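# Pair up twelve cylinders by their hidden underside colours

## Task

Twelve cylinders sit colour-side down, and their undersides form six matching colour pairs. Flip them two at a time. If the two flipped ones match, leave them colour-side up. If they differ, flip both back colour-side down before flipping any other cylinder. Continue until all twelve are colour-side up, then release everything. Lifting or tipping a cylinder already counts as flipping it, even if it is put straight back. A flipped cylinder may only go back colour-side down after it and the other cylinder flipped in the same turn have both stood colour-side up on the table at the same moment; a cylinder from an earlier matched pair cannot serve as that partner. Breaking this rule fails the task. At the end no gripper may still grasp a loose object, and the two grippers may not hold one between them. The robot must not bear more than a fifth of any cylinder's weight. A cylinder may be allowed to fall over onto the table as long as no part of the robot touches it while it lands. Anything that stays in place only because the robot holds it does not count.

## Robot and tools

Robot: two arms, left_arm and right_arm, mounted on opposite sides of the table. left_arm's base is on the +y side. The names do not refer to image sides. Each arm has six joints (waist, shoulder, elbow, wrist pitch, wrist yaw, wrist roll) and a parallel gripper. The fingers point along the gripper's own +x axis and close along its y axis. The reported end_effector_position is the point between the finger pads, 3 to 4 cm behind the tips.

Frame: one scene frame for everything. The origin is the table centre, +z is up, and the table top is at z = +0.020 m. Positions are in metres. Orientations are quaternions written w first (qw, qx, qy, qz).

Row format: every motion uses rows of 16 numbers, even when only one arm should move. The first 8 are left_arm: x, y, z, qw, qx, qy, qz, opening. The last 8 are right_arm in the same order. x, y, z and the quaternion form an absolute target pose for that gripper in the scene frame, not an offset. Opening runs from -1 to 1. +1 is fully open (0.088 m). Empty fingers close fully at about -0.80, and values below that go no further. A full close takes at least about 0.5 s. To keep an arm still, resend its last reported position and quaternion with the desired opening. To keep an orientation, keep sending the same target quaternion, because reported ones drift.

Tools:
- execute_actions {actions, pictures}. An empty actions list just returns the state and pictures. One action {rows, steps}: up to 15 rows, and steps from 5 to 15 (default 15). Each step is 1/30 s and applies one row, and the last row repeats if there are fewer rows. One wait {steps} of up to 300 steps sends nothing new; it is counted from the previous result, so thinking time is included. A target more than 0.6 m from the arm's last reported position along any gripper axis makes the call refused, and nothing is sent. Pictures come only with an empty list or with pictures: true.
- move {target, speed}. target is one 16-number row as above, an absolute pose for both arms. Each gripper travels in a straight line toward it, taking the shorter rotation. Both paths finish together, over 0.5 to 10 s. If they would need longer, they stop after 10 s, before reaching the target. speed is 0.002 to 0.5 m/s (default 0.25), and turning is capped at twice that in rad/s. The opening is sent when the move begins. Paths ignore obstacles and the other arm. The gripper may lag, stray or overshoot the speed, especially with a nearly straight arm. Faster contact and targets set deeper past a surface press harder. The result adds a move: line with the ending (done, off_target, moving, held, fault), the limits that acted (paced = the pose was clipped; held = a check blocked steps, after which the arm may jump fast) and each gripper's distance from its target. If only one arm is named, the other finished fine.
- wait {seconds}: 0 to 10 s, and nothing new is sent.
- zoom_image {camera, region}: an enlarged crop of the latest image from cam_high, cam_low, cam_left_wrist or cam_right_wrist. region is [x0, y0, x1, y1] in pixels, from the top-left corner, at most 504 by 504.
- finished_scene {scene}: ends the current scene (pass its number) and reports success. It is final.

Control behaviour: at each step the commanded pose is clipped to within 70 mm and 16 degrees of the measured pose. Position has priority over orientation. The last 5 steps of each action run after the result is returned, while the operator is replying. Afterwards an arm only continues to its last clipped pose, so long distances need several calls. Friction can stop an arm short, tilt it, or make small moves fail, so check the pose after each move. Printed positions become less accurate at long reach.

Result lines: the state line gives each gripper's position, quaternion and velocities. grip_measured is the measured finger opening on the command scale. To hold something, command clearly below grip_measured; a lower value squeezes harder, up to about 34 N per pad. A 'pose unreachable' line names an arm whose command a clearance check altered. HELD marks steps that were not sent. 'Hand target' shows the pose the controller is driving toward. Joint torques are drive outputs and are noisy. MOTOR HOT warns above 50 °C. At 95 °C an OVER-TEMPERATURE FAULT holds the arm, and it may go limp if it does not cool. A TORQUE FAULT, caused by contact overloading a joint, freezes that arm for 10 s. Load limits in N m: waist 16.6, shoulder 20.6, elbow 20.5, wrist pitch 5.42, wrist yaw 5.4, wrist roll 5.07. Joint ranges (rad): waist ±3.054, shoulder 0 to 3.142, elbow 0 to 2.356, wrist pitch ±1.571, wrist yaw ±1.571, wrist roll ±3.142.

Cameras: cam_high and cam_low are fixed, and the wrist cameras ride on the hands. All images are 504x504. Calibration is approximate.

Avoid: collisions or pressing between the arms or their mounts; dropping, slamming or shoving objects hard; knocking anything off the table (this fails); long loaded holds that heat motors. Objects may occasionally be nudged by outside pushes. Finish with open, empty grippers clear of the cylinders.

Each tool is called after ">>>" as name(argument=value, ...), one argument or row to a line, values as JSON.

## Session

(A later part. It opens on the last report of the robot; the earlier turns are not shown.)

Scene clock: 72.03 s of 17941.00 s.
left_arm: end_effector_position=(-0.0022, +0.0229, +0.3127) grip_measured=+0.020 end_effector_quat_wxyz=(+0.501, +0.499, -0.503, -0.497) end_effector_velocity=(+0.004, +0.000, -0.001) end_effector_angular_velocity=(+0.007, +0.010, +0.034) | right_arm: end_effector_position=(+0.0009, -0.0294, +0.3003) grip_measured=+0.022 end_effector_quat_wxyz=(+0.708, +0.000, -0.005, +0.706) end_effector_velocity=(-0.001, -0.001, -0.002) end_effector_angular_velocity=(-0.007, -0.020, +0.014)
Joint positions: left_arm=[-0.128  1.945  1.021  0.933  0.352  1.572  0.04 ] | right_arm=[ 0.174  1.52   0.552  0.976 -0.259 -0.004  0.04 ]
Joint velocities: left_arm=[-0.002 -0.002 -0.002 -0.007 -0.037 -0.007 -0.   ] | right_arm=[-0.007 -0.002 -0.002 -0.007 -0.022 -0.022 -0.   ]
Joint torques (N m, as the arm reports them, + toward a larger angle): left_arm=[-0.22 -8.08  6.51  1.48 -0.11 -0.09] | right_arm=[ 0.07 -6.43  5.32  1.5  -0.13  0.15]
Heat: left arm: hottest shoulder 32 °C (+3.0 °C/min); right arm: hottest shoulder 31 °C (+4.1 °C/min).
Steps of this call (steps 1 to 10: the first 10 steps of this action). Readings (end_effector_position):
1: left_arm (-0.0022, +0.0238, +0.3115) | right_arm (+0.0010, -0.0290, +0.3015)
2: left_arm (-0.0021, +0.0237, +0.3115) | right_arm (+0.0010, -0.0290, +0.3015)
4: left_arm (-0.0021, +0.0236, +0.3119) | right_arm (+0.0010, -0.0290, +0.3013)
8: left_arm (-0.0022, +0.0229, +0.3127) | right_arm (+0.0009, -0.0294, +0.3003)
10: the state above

>>> execute_actions(
  actions=[
    {"rows":[[-0.002,0.02,0.308,0.5,0.5,-0.5,-0.5,-0.4,0,-0.03,0.297,0.707,0,0,0.707,0.5]],"steps":10},
  ],
)

>>> execute_actions(
  actions=[
    {"rows":[[-0.002,0.06,0.308,0.5,0.5,-0.5,-0.5,-0.4,0,-0.07,0.297,0.707,0,0,0.707,0.5]],"steps":12},
  ],
)

>>> move(
  target=[-0.19,0.25,0.135,0.5,0.5,0.5,-0.5,-0.4,0.046,-0.261,0.14,0.5,-0.5,0.5,0.5,0.5],
  speed=0.5,
)

>>> move(
  target=[-0.19,0.25,0.066,0.5,0.5,0.5,-0.5,-0.4,0.046,-0.263,0.073,0.5,-0.5,0.5,0.5,0.5],
  speed=0.12,
)

Scene clock: 72.63 s of 17941.00 s.
left_arm: end_effector_position=(-0.0022, +0.0229, +0.3121) grip_measured=+0.020 end_effector_quat_wxyz=(+0.501, +0.499, -0.503, -0.497) end_effector_velocity=(-0.002, -0.003, -0.015) end_effector_angular_velocity=(+0.039, +0.036, -0.000) | right_arm: end_effector_position=(+0.0009, -0.0294, +0.3004) grip_measured=+0.193 end_effector_quat_wxyz=(+0.708, +0.000, -0.005, +0.706) end_effector_velocity=(-0.003, -0.002, -0.000) end_effector_angular_velocity=(+0.002, -0.008, +0.019)
Joint positions: left_arm=[-0.128  1.946  1.021  0.933  0.352  1.572  0.04 ] | right_arm=[ 0.174  1.52   0.552  0.976 -0.26  -0.004  0.048]
Joint velocities: left_arm=[-0.007  0.022  0.002 -0.022 -0.007 -0.022 -0.   ] | right_arm=[-0.002 -0.002 -0.007  0.007 -0.022 -0.007  0.162]
Joint torques (N m, as the arm reports them, + toward a larger angle): left_arm=[-0.1  -8.28  6.63  1.59 -0.06 -0.07] | right_arm=[ 0.08 -6.43  5.3   1.47 -0.12  0.15]
Heat: left arm: hottest shoulder 32 °C (+3.0 °C/min); right arm: hottest shoulder 31 °C (+4.0 °C/min).
Off your previous action's commanded pose (left_arm): 0.006 m, 1 deg at its last step (step 5 of this call).
Off your previous action's commanded pose (right_arm): 0.003 m, 1 deg at its last step (step 5 of this call).
Steps of this call (steps 1 to 5: the last 5 steps of your previous action; steps 6 to 13: nothing new was sent; steps 14 to 18: the first 5 steps of this action). Readings (end_effector_position):
14: left_arm (-0.0022, +0.0229, +0.3127) | right_arm (+0.0009, -0.0294, +0.3003)
15: left_arm (-0.0022, +0.0229, +0.3127) | right_arm (+0.0009, -0.0294, +0.3003)
17: left_arm (-0.0022, +0.0229, +0.3127) | right_arm (+0.0009, -0.0294, +0.3003)
18: the state above

Scene clock: 73.03 s of 17941.00 s.
left_arm: end_effector_position=(-0.0005, +0.0503, +0.3036) grip_measured=+0.019 end_effector_quat_wxyz=(+0.499, +0.502, -0.496, -0.502) end_effector_velocity=(+0.008, +0.062, -0.005) end_effector_angular_velocity=(+0.020, +0.001, +0.015) | right_arm: end_effector_position=(+0.0004, -0.0606, +0.2988) grip_measured=+0.493 end_effector_quat_wxyz=(+0.708, +0.000, -0.005, +0.707) end_effector_velocity=(-0.003, -0.060, +0.013) end_effector_angular_velocity=(+0.025, -0.016, +0.019)
Joint positions: left_arm=[-0.098  1.881  0.901  0.97   0.378  1.572  0.04 ] | right_arm=[ 0.14   1.399  0.442  0.964 -0.295 -0.004  0.063]
Joint velocities: left_arm=[ 0.081 -0.168 -0.242  0.051  0.066  0.007  0.   ] | right_arm=[-0.076 -0.291 -0.183 -0.081 -0.095 -0.007  0.003]
Joint torques (N m, as the arm reports them, + toward a larger angle): left_arm=[ -0.28 -11.46   4.88   1.93   0.21  -0.04] | right_arm=[-0.27 -6.56  4.88  1.13 -0.15  0.17]
Heat: left arm: hottest shoulder 32 °C (+3.0 °C/min); right arm: hottest shoulder 31 °C (+3.0 °C/min).
Off your previous action's commanded pose (left_arm): 0.004 m, 0 deg at its last step (step 5 of this call).
Off your previous action's commanded pose (right_arm): 0.004 m, 1 deg at its last step (step 5 of this call).
Steps of this call (steps 1 to 5: the last 5 steps of your previous action; steps 6 to 12: the first 7 steps of this action). Readings (end_effector_position):
6: left_arm (-0.0026, +0.0255, +0.3107) | right_arm (+0.0003, -0.0333, +0.3000)
7: left_arm (-0.0031, +0.0308, +0.3093) | right_arm (-0.0000, -0.0397, +0.2987)
9: left_arm (-0.0026, +0.0413, +0.3060) | right_arm (+0.0002, -0.0517, +0.2977)
12: the state above

Scene clock: 76.10 s of 17941.00 s.
left_arm: end_effector_position=(-0.1891, +0.2504, +0.1340) grip_measured=+0.017 end_effector_quat_wxyz=(+0.501, +0.496, +0.503, -0.501) end_effector_velocity=(-0.002, -0.000, -0.001) end_effector_angular_velocity=(-0.001, +0.008, +0.005) | right_arm: end_effector_position=(+0.0434, -0.2630, +0.1412) grip_measured=+0.500 end_effector_quat_wxyz=(+0.497, -0.498, +0.499, +0.505) end_effector_velocity=(-0.002, -0.006, -0.002) end_effector_angular_velocity=(-0.030, +0.011, +0.020)
Joint positions: left_arm=[-0.675  1.758  0.968 -0.777  0.006 -0.202  0.04 ] | right_arm=[-0.15   1.396  0.733 -0.909 -0.011 -0.593  0.064]
Joint velocities: left_arm=[-0.002  0.002 -0.002  0.007  0.007 -0.007 -0.   ] | right_arm=[-0.002  0.007 -0.002 -0.022  0.007 -0.022 -0.   ]
Joint torques (N m, as the arm reports them, + toward a larger angle): left_arm=[-0.15 -6.04  5.69  0.22  0.1  -0.15] | right_arm=[-0.31 -4.13  6.66 -0.09 -0.01 -0.21]
Heat: left arm: hottest shoulder 32 °C (+3.0 °C/min); right arm: hottest shoulder 31 °C (+2.0 °C/min).
Hand target (left_arm): -0.191, +0.249, +0.133; +0.499, +0.496, +0.505, -0.500
Hand target (right_arm): +0.045, -0.262, +0.142; +0.495, -0.500, +0.500, +0.505
Off your previous action's commanded pose (left_arm): 0.006 m, 0 deg at its last step (step 5 of this call).
Off your previous action's commanded pose (right_arm): 0.005 m, 1 deg at its last step (step 5 of this call).
Off the commanded pose (left_arm): 0.001 m, 1 deg.
Off the commanded pose (right_arm): 0.003 m, 1 deg.
Kept back: nothing.
move: done
camera_calibration (this result's frames):
cam_left_wrist: T_world_to_cam=[[-0.999633, -0.00642072, -0.0263227, -0.171355], [-0.0137962, 0.956761, 0.290548, -0.248292], [0.023319, 0.290805, -0.956498, 0.132747], [0, 0, 0, 1]] pos_world=[-0.177813, 0.197852, 0.194603]
cam_right_wrist: T_world_to_cam=[[0.997639, 0.0655418, 0.0205013, -0.0226558], [0.0563053, -0.951577, 0.302209, -0.26228], [0.0393159, -0.300341, -0.953021, 0.133765], [0, 0, 0, 1]] pos_world=[0.032111, -0.207919, 0.207209]

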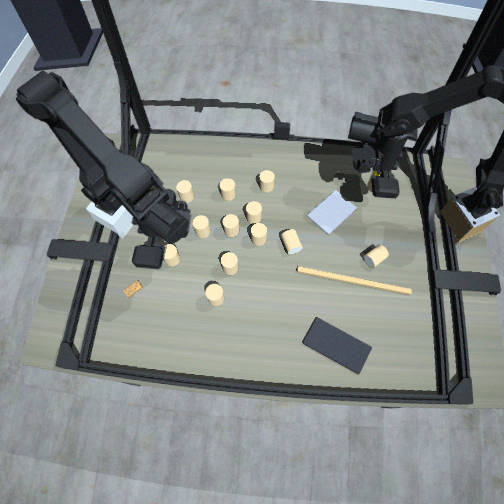

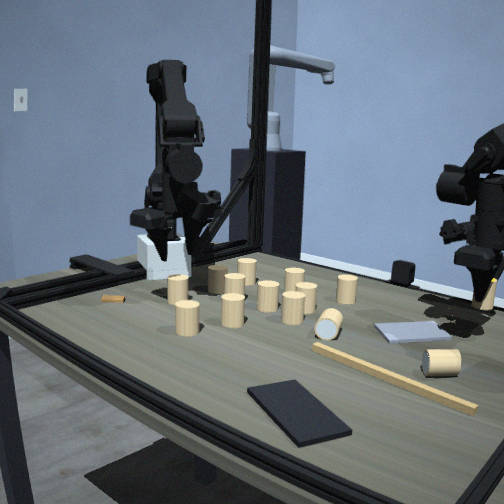

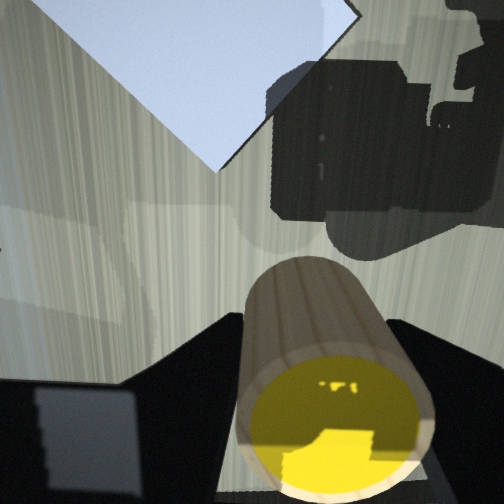

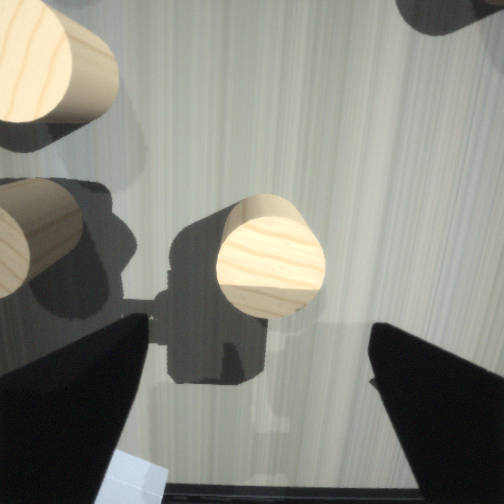

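Scene clock: 77.17 s of 17941.00 s.
left_arm: end_effector_position=(-0.1906, +0.2455, +0.0724) grip_measured=+0.016 end_effector_quat_wxyz=(+0.504, +0.493, +0.498, -0.505) end_effector_velocity=(-0.002, +0.000, -0.001) end_effector_angular_velocity=(-0.001, +0.008, -0.010) | right_arm: end_effector_position=(+0.0467, -0.2601, +0.0769) grip_measured=+0.500 end_effector_quat_wxyz=(+0.503, -0.500, +0.494, +0.504) end_effector_velocity=(-0.006, -0.003, -0.004) end_effector_angular_velocity=(-0.010, +0.033, +0.005)
Joint positions: left_arm=[-0.678  1.923  0.879 -0.507  0.003 -0.202  0.04 ] | right_arm=[-0.15   1.572  0.582 -0.567 -0.003 -0.593  0.064]
Joint velocities: left_arm=[-0.002  0.002 -0.002  0.007  0.007  0.007 -0.   ] | right_arm=[-0.002  0.012 -0.007 -0.007 -0.022 -0.007  0.   ]
Joint torques (N m, as the arm reports them, + toward a larger angle): left_arm=[-0.11 -5.57  3.01  0.78 -0.16  0.01] | right_arm=[-0.28 -4.6   3.36  0.3   0.    0.16]
Heat: left arm: hottest shoulder 32 °C (+2.0 °C/min); right arm: hottest shoulder 31 °C (+2.0 °C/min).
Hand target (left_arm): -0.190, +0.250, +0.066; +0.500, +0.500, +0.500, -0.500
Hand target (right_arm): +0.045, -0.264, +0.073; +0.500, -0.500, +0.500, +0.500
Off the commanded pose (left_arm): 0.008 m, 1 deg.
Off the commanded pose (right_arm): 0.005 m, 1 deg.
Kept back: nothing.
move: done
camera_calibration (this result's frames):
cam_left_wrist: T_world_to_cam=[[-0.999653, -0.00416894, -0.026024, -0.175039], [-0.0112037, 0.960971, 0.276421, -0.225283], [0.0238559, 0.276617, -0.960684, 0.0791214], [0, 0, 0, 1]] pos_world=[-0.179389, 0.193874, 0.133728]
cam_right_wrist: T_world_to_cam=[[0.997218, 0.0652456, 0.0360446, -0.0260755], [0.0517826, -0.95421, 0.294621, -0.240175], [0.0536169, -0.291935, -0.954934, 0.0749262], [0, 0, 0, 1]] pos_world=[0.0344225, -0.205602, 0.14325]

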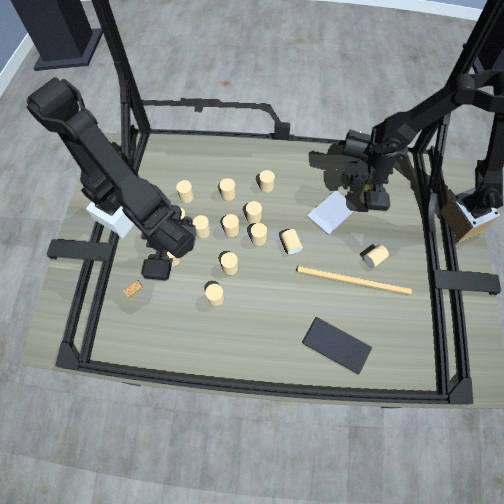

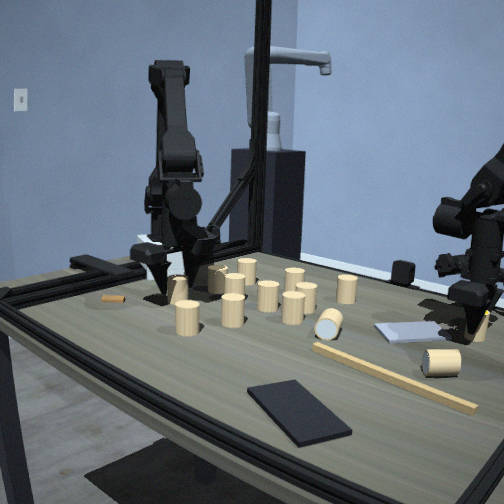

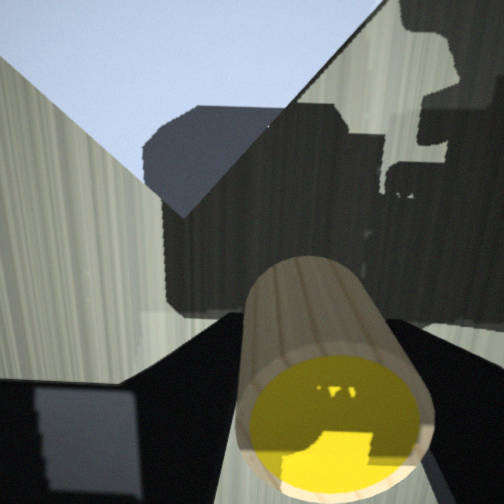

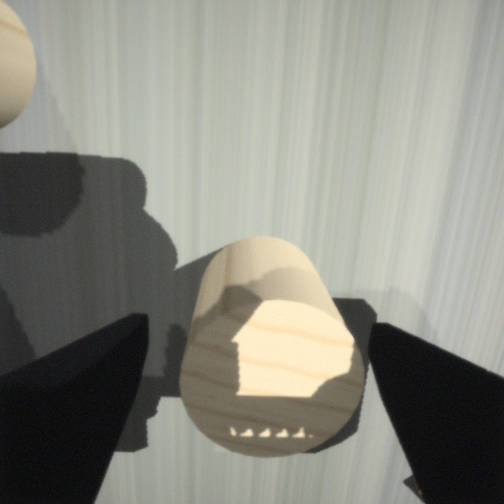

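>>> execute_actions(
  actions=[
    {"rows":[[-0.19,0.247,0.07,0.5,0.5,0.5,-0.5,0.5,0.046,-0.263,0.073,0.5,-0.5,0.5,0.5,-0.4]],"steps":13},
  ],
)

>>> execute_actions(
  actions=[
    {"rows":[[-0.19,0.247,0.1,0.5,0.5,0.5,-0.5,0.5,0.046,-0.263,0.1,0.5,-0.5,0.5,0.5,-0.4],[-0.19,0.247,0.1,0.5,0.5,0.5,-0.5,0.5,0.046,-0.263,0.1,0.5,-0.5,0.5,0.5,-0.4],[-0.19,0.247,0.14,0.5,0.5,0.5,-0.5,0.5,0.046,-0.263,0.18,0.5,-0.5,0.5,0.5,-0.4]]},
  ],
)

>>> move(
  target=[0,0.08,0.308,0.5,0.5,-0.5,-0.5,0.6,0,-0.03,0.297,0.707,0,0,0.707,-0.4],
  speed=0.5,
)

>>> move(
  target=[0,0.02,0.308,0.5,0.5,-0.5,-0.5,0.6,0,-0.03,0.297,0.707,0,0,0.707,-0.4],
  speed=0.15,
)

>>> execute_actions(
  actions=[
    {"rows":[[0,0.02,0.308,0.5,0.5,-0.5,-0.5,-0.4,0,-0.03,0.297,0.707,0,0,0.707,-0.4]],"steps":15},
  ],
)

Scene clock: 77.93 s of 17941.00 s.
left_arm: end_effector_position=(-0.1901, +0.2475, +0.0716) grip_measured=+0.413 end_effector_quat_wxyz=(+0.502, +0.496, +0.500, -0.502) end_effector_velocity=(+0.004, +0.005, +0.000) end_effector_angular_velocity=(+0.017, -0.026, -0.010) | right_arm: end_effector_position=(+0.0468, -0.2602, +0.0760) grip_measured=+0.023 end_effector_quat_wxyz=(+0.502, -0.500, +0.494, +0.503) end_effector_velocity=(-0.001, +0.001, -0.001) end_effector_angular_velocity=(+0.006, +0.005, +0.010)
Joint positions: left_arm=[-0.678  1.926  0.879 -0.515  0.003 -0.202  0.059] | right_arm=[-0.15   1.576  0.582 -0.564 -0.002 -0.593  0.04 ]
Joint velocities: left_arm=[-0.002 -0.002 -0.002 -0.022 -0.022  0.007  0.03 ] | right_arm=[ 0.002  0.002 -0.002  0.007 -0.007 -0.007 -0.   ]
Joint torques (N m, as the arm reports them, + toward a larger angle): left_arm=[ 0.07 -6.07  4.63  0.21 -0.13  0.11] | right_arm=[-0.29 -4.46  3.6   0.3  -0.03  0.15]
Heat: left arm: hottest shoulder 32 °C (+2.0 °C/min); right arm: hottest shoulder 31 °C (+2.0 °C/min).
Steps of this call (steps 1 to 15: nothing new was sent; steps 16 to 23: the first 8 steps of this action). Readings (end_effector_position):
16: left_arm (-0.1906, +0.2453, +0.0724) | right_arm (+0.0468, -0.2600, +0.0765)
17: left_arm (-0.1906, +0.2453, +0.0724) | right_arm (+0.0468, -0.2600, +0.0764)
19: left_arm (-0.1904, +0.2460, +0.0724) | right_arm (+0.0468, -0.2602, +0.0761)
23: the state above

Scene clock: 78.43 s of 17941.00 s.
left_arm: end_effector_position=(-0.1904, +0.2458, +0.1318) grip_measured=+0.499 end_effector_quat_wxyz=(+0.501, +0.497, +0.500, -0.502) end_effector_velocity=(+0.006, +0.022, +0.063) end_effector_angular_velocity=(+0.103, -0.043, +0.000) | right_arm: end_effector_position=(+0.0480, -0.2583, +0.1582) grip_measured=+0.022 end_effector_quat_wxyz=(+0.503, -0.500, +0.493, +0.504) end_effector_velocity=(-0.005, -0.006, +0.182) end_effector_angular_velocity=(-0.006, +0.013, -0.010)
Joint positions: left_arm=[-0.678  1.777  0.982 -0.769  0.003 -0.202  0.063] | right_arm=[-0.15   1.379  0.792 -0.969 -0.002 -0.593  0.04 ]
Joint velocities: left_arm=[-0.007 -0.129  0.134 -0.374 -0.022 -0.007  0.001] | right_arm=[-0.002 -0.295  0.535 -0.842 -0.007  0.007 -0.   ]
Joint torques (N m, as the arm reports them, + toward a larger angle): left_arm=[-0.34 -7.86  4.84  0.06 -0.15  0.12] | right_arm=[-0.26 -4.96  5.5  -0.25 -0.03  0.17]
Heat: left arm: hottest shoulder 32 °C (+2.0 °C/min); right arm: hottest shoulder 31 °C (+2.0 °C/min).
Off your previous action's commanded pose (left_arm): 0.002 m, 0 deg at its last step (step 5 of this call).
Off your previous action's commanded pose (right_arm): 0.004 m, 1 deg at its last step (step 5 of this call).
Steps of this call (steps 1 to 5: the last 5 steps of your previous action; steps 6 to 15: the first 10 steps of this action). Readings (end_effector_position):
6: left_arm (-0.1897, +0.2498, +0.0739) | right_arm (+0.0460, -0.2614, +0.0779)
7: left_arm (-0.1891, +0.2527, +0.0768) | right_arm (+0.0441, -0.2642, +0.0807)
9: left_arm (-0.1882, +0.2573, +0.0924) | right_arm (+0.0412, -0.2687, +0.0973)
13: left_arm (-0.1902, +0.2469, +0.1247) | right_arm (+0.0471, -0.2597, +0.1426)
15: the state above

Scene clock: 81.73 s of 17941.00 s.
left_arm: end_effector_position=(-0.0011, +0.0842, +0.3108) grip_measured=+0.600 end_effector_quat_wxyz=(+0.497, +0.500, -0.504, -0.500) end_effector_velocity=(+0.002, +0.000, +0.000) end_effector_angular_velocity=(-0.011, -0.012, +0.010) | right_arm: end_effector_position=(+0.0015, -0.0293, +0.2996) grip_measured=+0.022 end_effector_quat_wxyz=(+0.711, -0.003, -0.008, +0.703) end_effector_velocity=(+0.002, +0.000, -0.002) end_effector_angular_velocity=(-0.002, -0.007, -0.010)
Joint positions: left_arm=[-0.057  1.769  0.776  0.994  0.43   1.578  0.068] | right_arm=[ 0.175  1.523  0.551  0.98  -0.25  -0.015  0.04 ]
Joint velocities: left_arm=[ 0.002  0.007 -0.002  0.022 -0.007  0.007 -0.   ] | right_arm=[-0.002  0.007 -0.002  0.007  0.007 -0.007  0.   ]
Joint torques (N m, as the arm reports them, + toward a larger angle): left_arm=[ 0.06 -6.66  6.47  1.8   0.16  0.05] | right_arm=[ 0.28 -5.87  5.42  1.63  0.04  0.19]
Heat: left arm: hottest shoulder 32 °C (+2.0 °C/min); right arm: hottest shoulder 31 °C (+2.0 °C/min).
Hand target (left_arm): +0.001, +0.082, +0.310; +0.495, +0.500, -0.505, -0.499
Hand target (right_arm): +0.001, -0.029, +0.295; +0.711, -0.003, -0.003, +0.703
Off your previous action's commanded pose (left_arm): 0.007 m, 1 deg at its last step (step 5 of this call).
Off your previous action's commanded pose (right_arm): 0.009 m, 1 deg at its last step (step 5 of this call).
Off the commanded pose (left_arm): 0.005 m, 1 deg.
Off the commanded pose (right_arm): 0.003 m, 1 deg.
Kept back: nothing.
move: done
camera_calibration (this result's frames):
cam_left_wrist: T_world_to_cam=[[0.00737537, -0.033508, -0.999411, 0.326025], [0.957875, 0.287173, -0.00255941, 0.0104408], [0.28709, -0.957292, 0.0342145, 0.14317], [0, 0, 0, 1]] pos_world=[-0.0535083, 0.144982, 0.320961]
cam_right_wrist: T_world_to_cam=[[0.996367, -0.0407386, 0.0747817, -0.0187187], [0.0591335, -0.300928, -0.951812, 0.309337], [0.0612794, 0.952776, -0.297426, 0.196805], [0, 0, 0, 1]] pos_world=[-0.0117015, -0.0951854, 0.354365]

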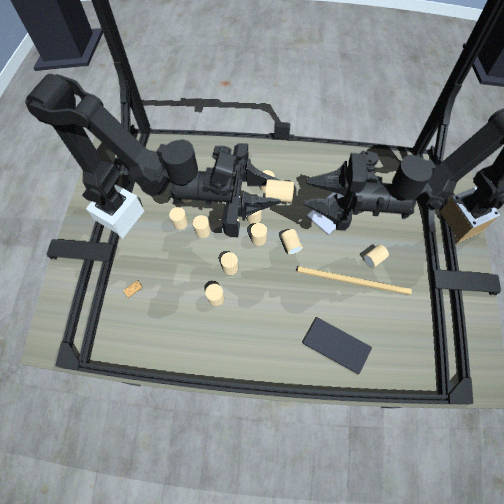

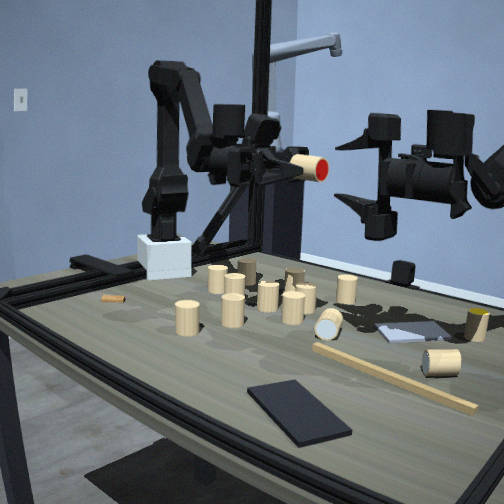

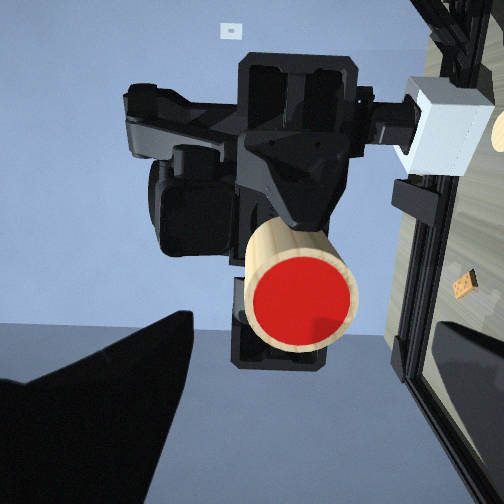

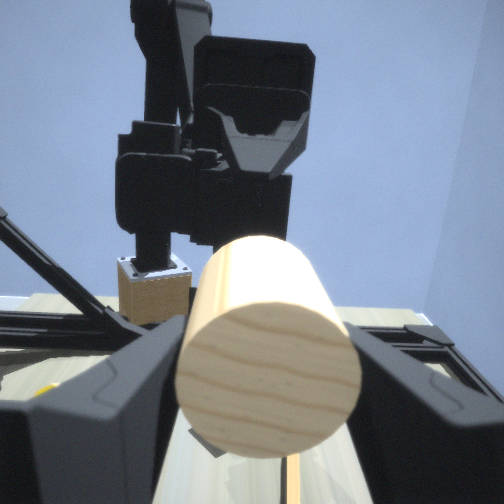

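Scene clock: 82.70 s of 17941.00 s.
left_arm: end_effector_position=(-0.0004, +0.0238, +0.3117) grip_measured=+0.600 end_effector_quat_wxyz=(+0.500, +0.499, -0.503, -0.497) end_effector_velocity=(+0.003, -0.002, -0.008) end_effector_angular_velocity=(+0.025, +0.017, +0.019) | right_arm: end_effector_position=(+0.0001, -0.0293, +0.2996) grip_measured=+0.022 end_effector_quat_wxyz=(+0.708, +0.000, -0.005, +0.707) end_effector_velocity=(+0.002, -0.001, -0.005) end_effector_angular_velocity=(-0.021, +0.013, +0.000)
Joint positions: left_arm=[-0.123  1.946  1.019  0.935  0.357  1.573  0.068] | right_arm=[ 0.175  1.523  0.551  0.98  -0.259 -0.005  0.04 ]
Joint velocities: left_arm=[-0.002  0.012  0.007 -0.022 -0.022 -0.007 -0.   ] | right_arm=[-0.007 -0.002 -0.002 -0.022 -0.007  0.007 -0.   ]
Joint torques (N m, as the arm reports them, + toward a larger angle): left_arm=[-0.45 -8.3   6.78  1.53 -0.11 -0.17] | right_arm=[-0.13 -6.78  5.48  1.25 -0.12  0.19]
Heat: left arm: hottest shoulder 32 °C (+2.0 °C/min); right arm: hottest shoulder 31 °C (+2.0 °C/min).
Hand target (left_arm): -0.000, +0.020, +0.308; +0.500, +0.500, -0.500, -0.500
Hand target (right_arm): -0.000, -0.030, +0.297; +0.707, +0.000, -0.000, +0.707
Off the commanded pose (left_arm): 0.005 m, 1 deg.
Off the commanded pose (right_arm): 0.003 m, 1 deg.
Kept back: nothing.
move: done
camera_calibration (this result's frames):
cam_left_wrist: T_world_to_cam=[[0.00552922, -0.040252, -0.999174, 0.324966], [0.955988, 0.293332, -0.00652673, 0.0282174], [0.293353, -0.955163, 0.0401023, 0.0832376], [0, 0, 0, 1]] pos_world=[-0.0531903, 0.0843089, 0.321544]
cam_right_wrist: T_world_to_cam=[[0.997346, -0.0319527, 0.0654211, -0.014347], [0.052864, -0.300043, -0.95246, 0.309713], [0.0500628, 0.95339, -0.297558, 0.196961], [0, 0, 0, 1]] pos_world=[-0.0119242, -0.095312, 0.354535]

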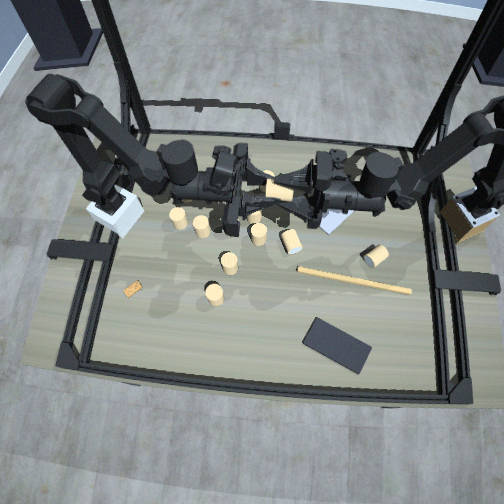

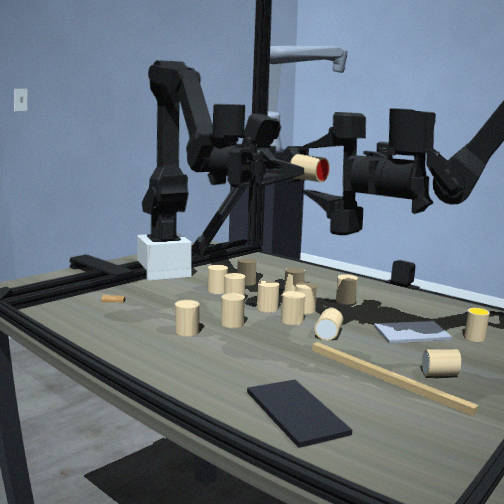

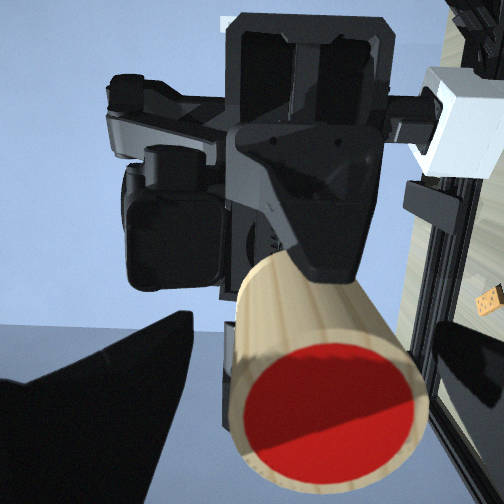

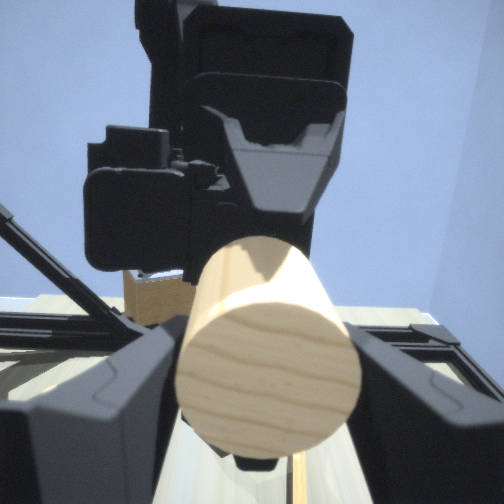

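Scene clock: 83.03 s of 17941.00 s.
left_arm: end_effector_position=(-0.0002, +0.0233, +0.3120) grip_measured=+0.024 end_effector_quat_wxyz=(+0.501, +0.499, -0.503, -0.497) end_effector_velocity=(-0.000, +0.001, -0.002) end_effector_angular_velocity=(+0.016, +0.013, +0.005) | right_arm: end_effector_position=(+0.0001, -0.0293, +0.2991) grip_measured=+0.022 end_effector_quat_wxyz=(+0.708, -0.000, -0.004, +0.707) end_effector_velocity=(-0.000, -0.001, +0.002) end_effector_angular_velocity=(+0.007, -0.024, +0.005)
Joint positions: left_arm=[-0.123  1.947  1.022  0.933  0.357  1.573  0.04 ] | right_arm=[ 0.175  1.523  0.551  0.977 -0.259 -0.004  0.04 ]
Joint velocities: left_arm=[-0.002 -0.007 -0.002 -0.022 -0.007 -0.007 -0.   ] | right_arm=[-0.002 -0.002 -0.002  0.007 -0.007 -0.022 -0.   ]
Joint torques (N m, as the arm reports them, + toward a larger angle): left_arm=[-0.09 -7.89  6.76  1.51 -0.11 -0.08] | right_arm=[-0.1  -6.77  5.49  1.4  -0.12  0.14]
Heat: left arm: hottest shoulder 32 °C (+2.0 °C/min); right arm: hottest shoulder 31 °C (+2.0 °C/min).
Steps of this call (steps 1 to 10: the first 10 steps of this action). Readings (end_effector_position):
1: left_arm (-0.0003, +0.0237, +0.3116) | right_arm (+0.0001, -0.0293, +0.2996)
2: left_arm (-0.0003, +0.0236, +0.3115) | right_arm (+0.0001, -0.0293, +0.2996)
4: left_arm (-0.0003, +0.0235, +0.3115) | right_arm (+0.0001, -0.0293, +0.2996)
8: left_arm (-0.0002, +0.0233, +0.3120) | right_arm (+0.0001, -0.0293, +0.2991)
10: the state above


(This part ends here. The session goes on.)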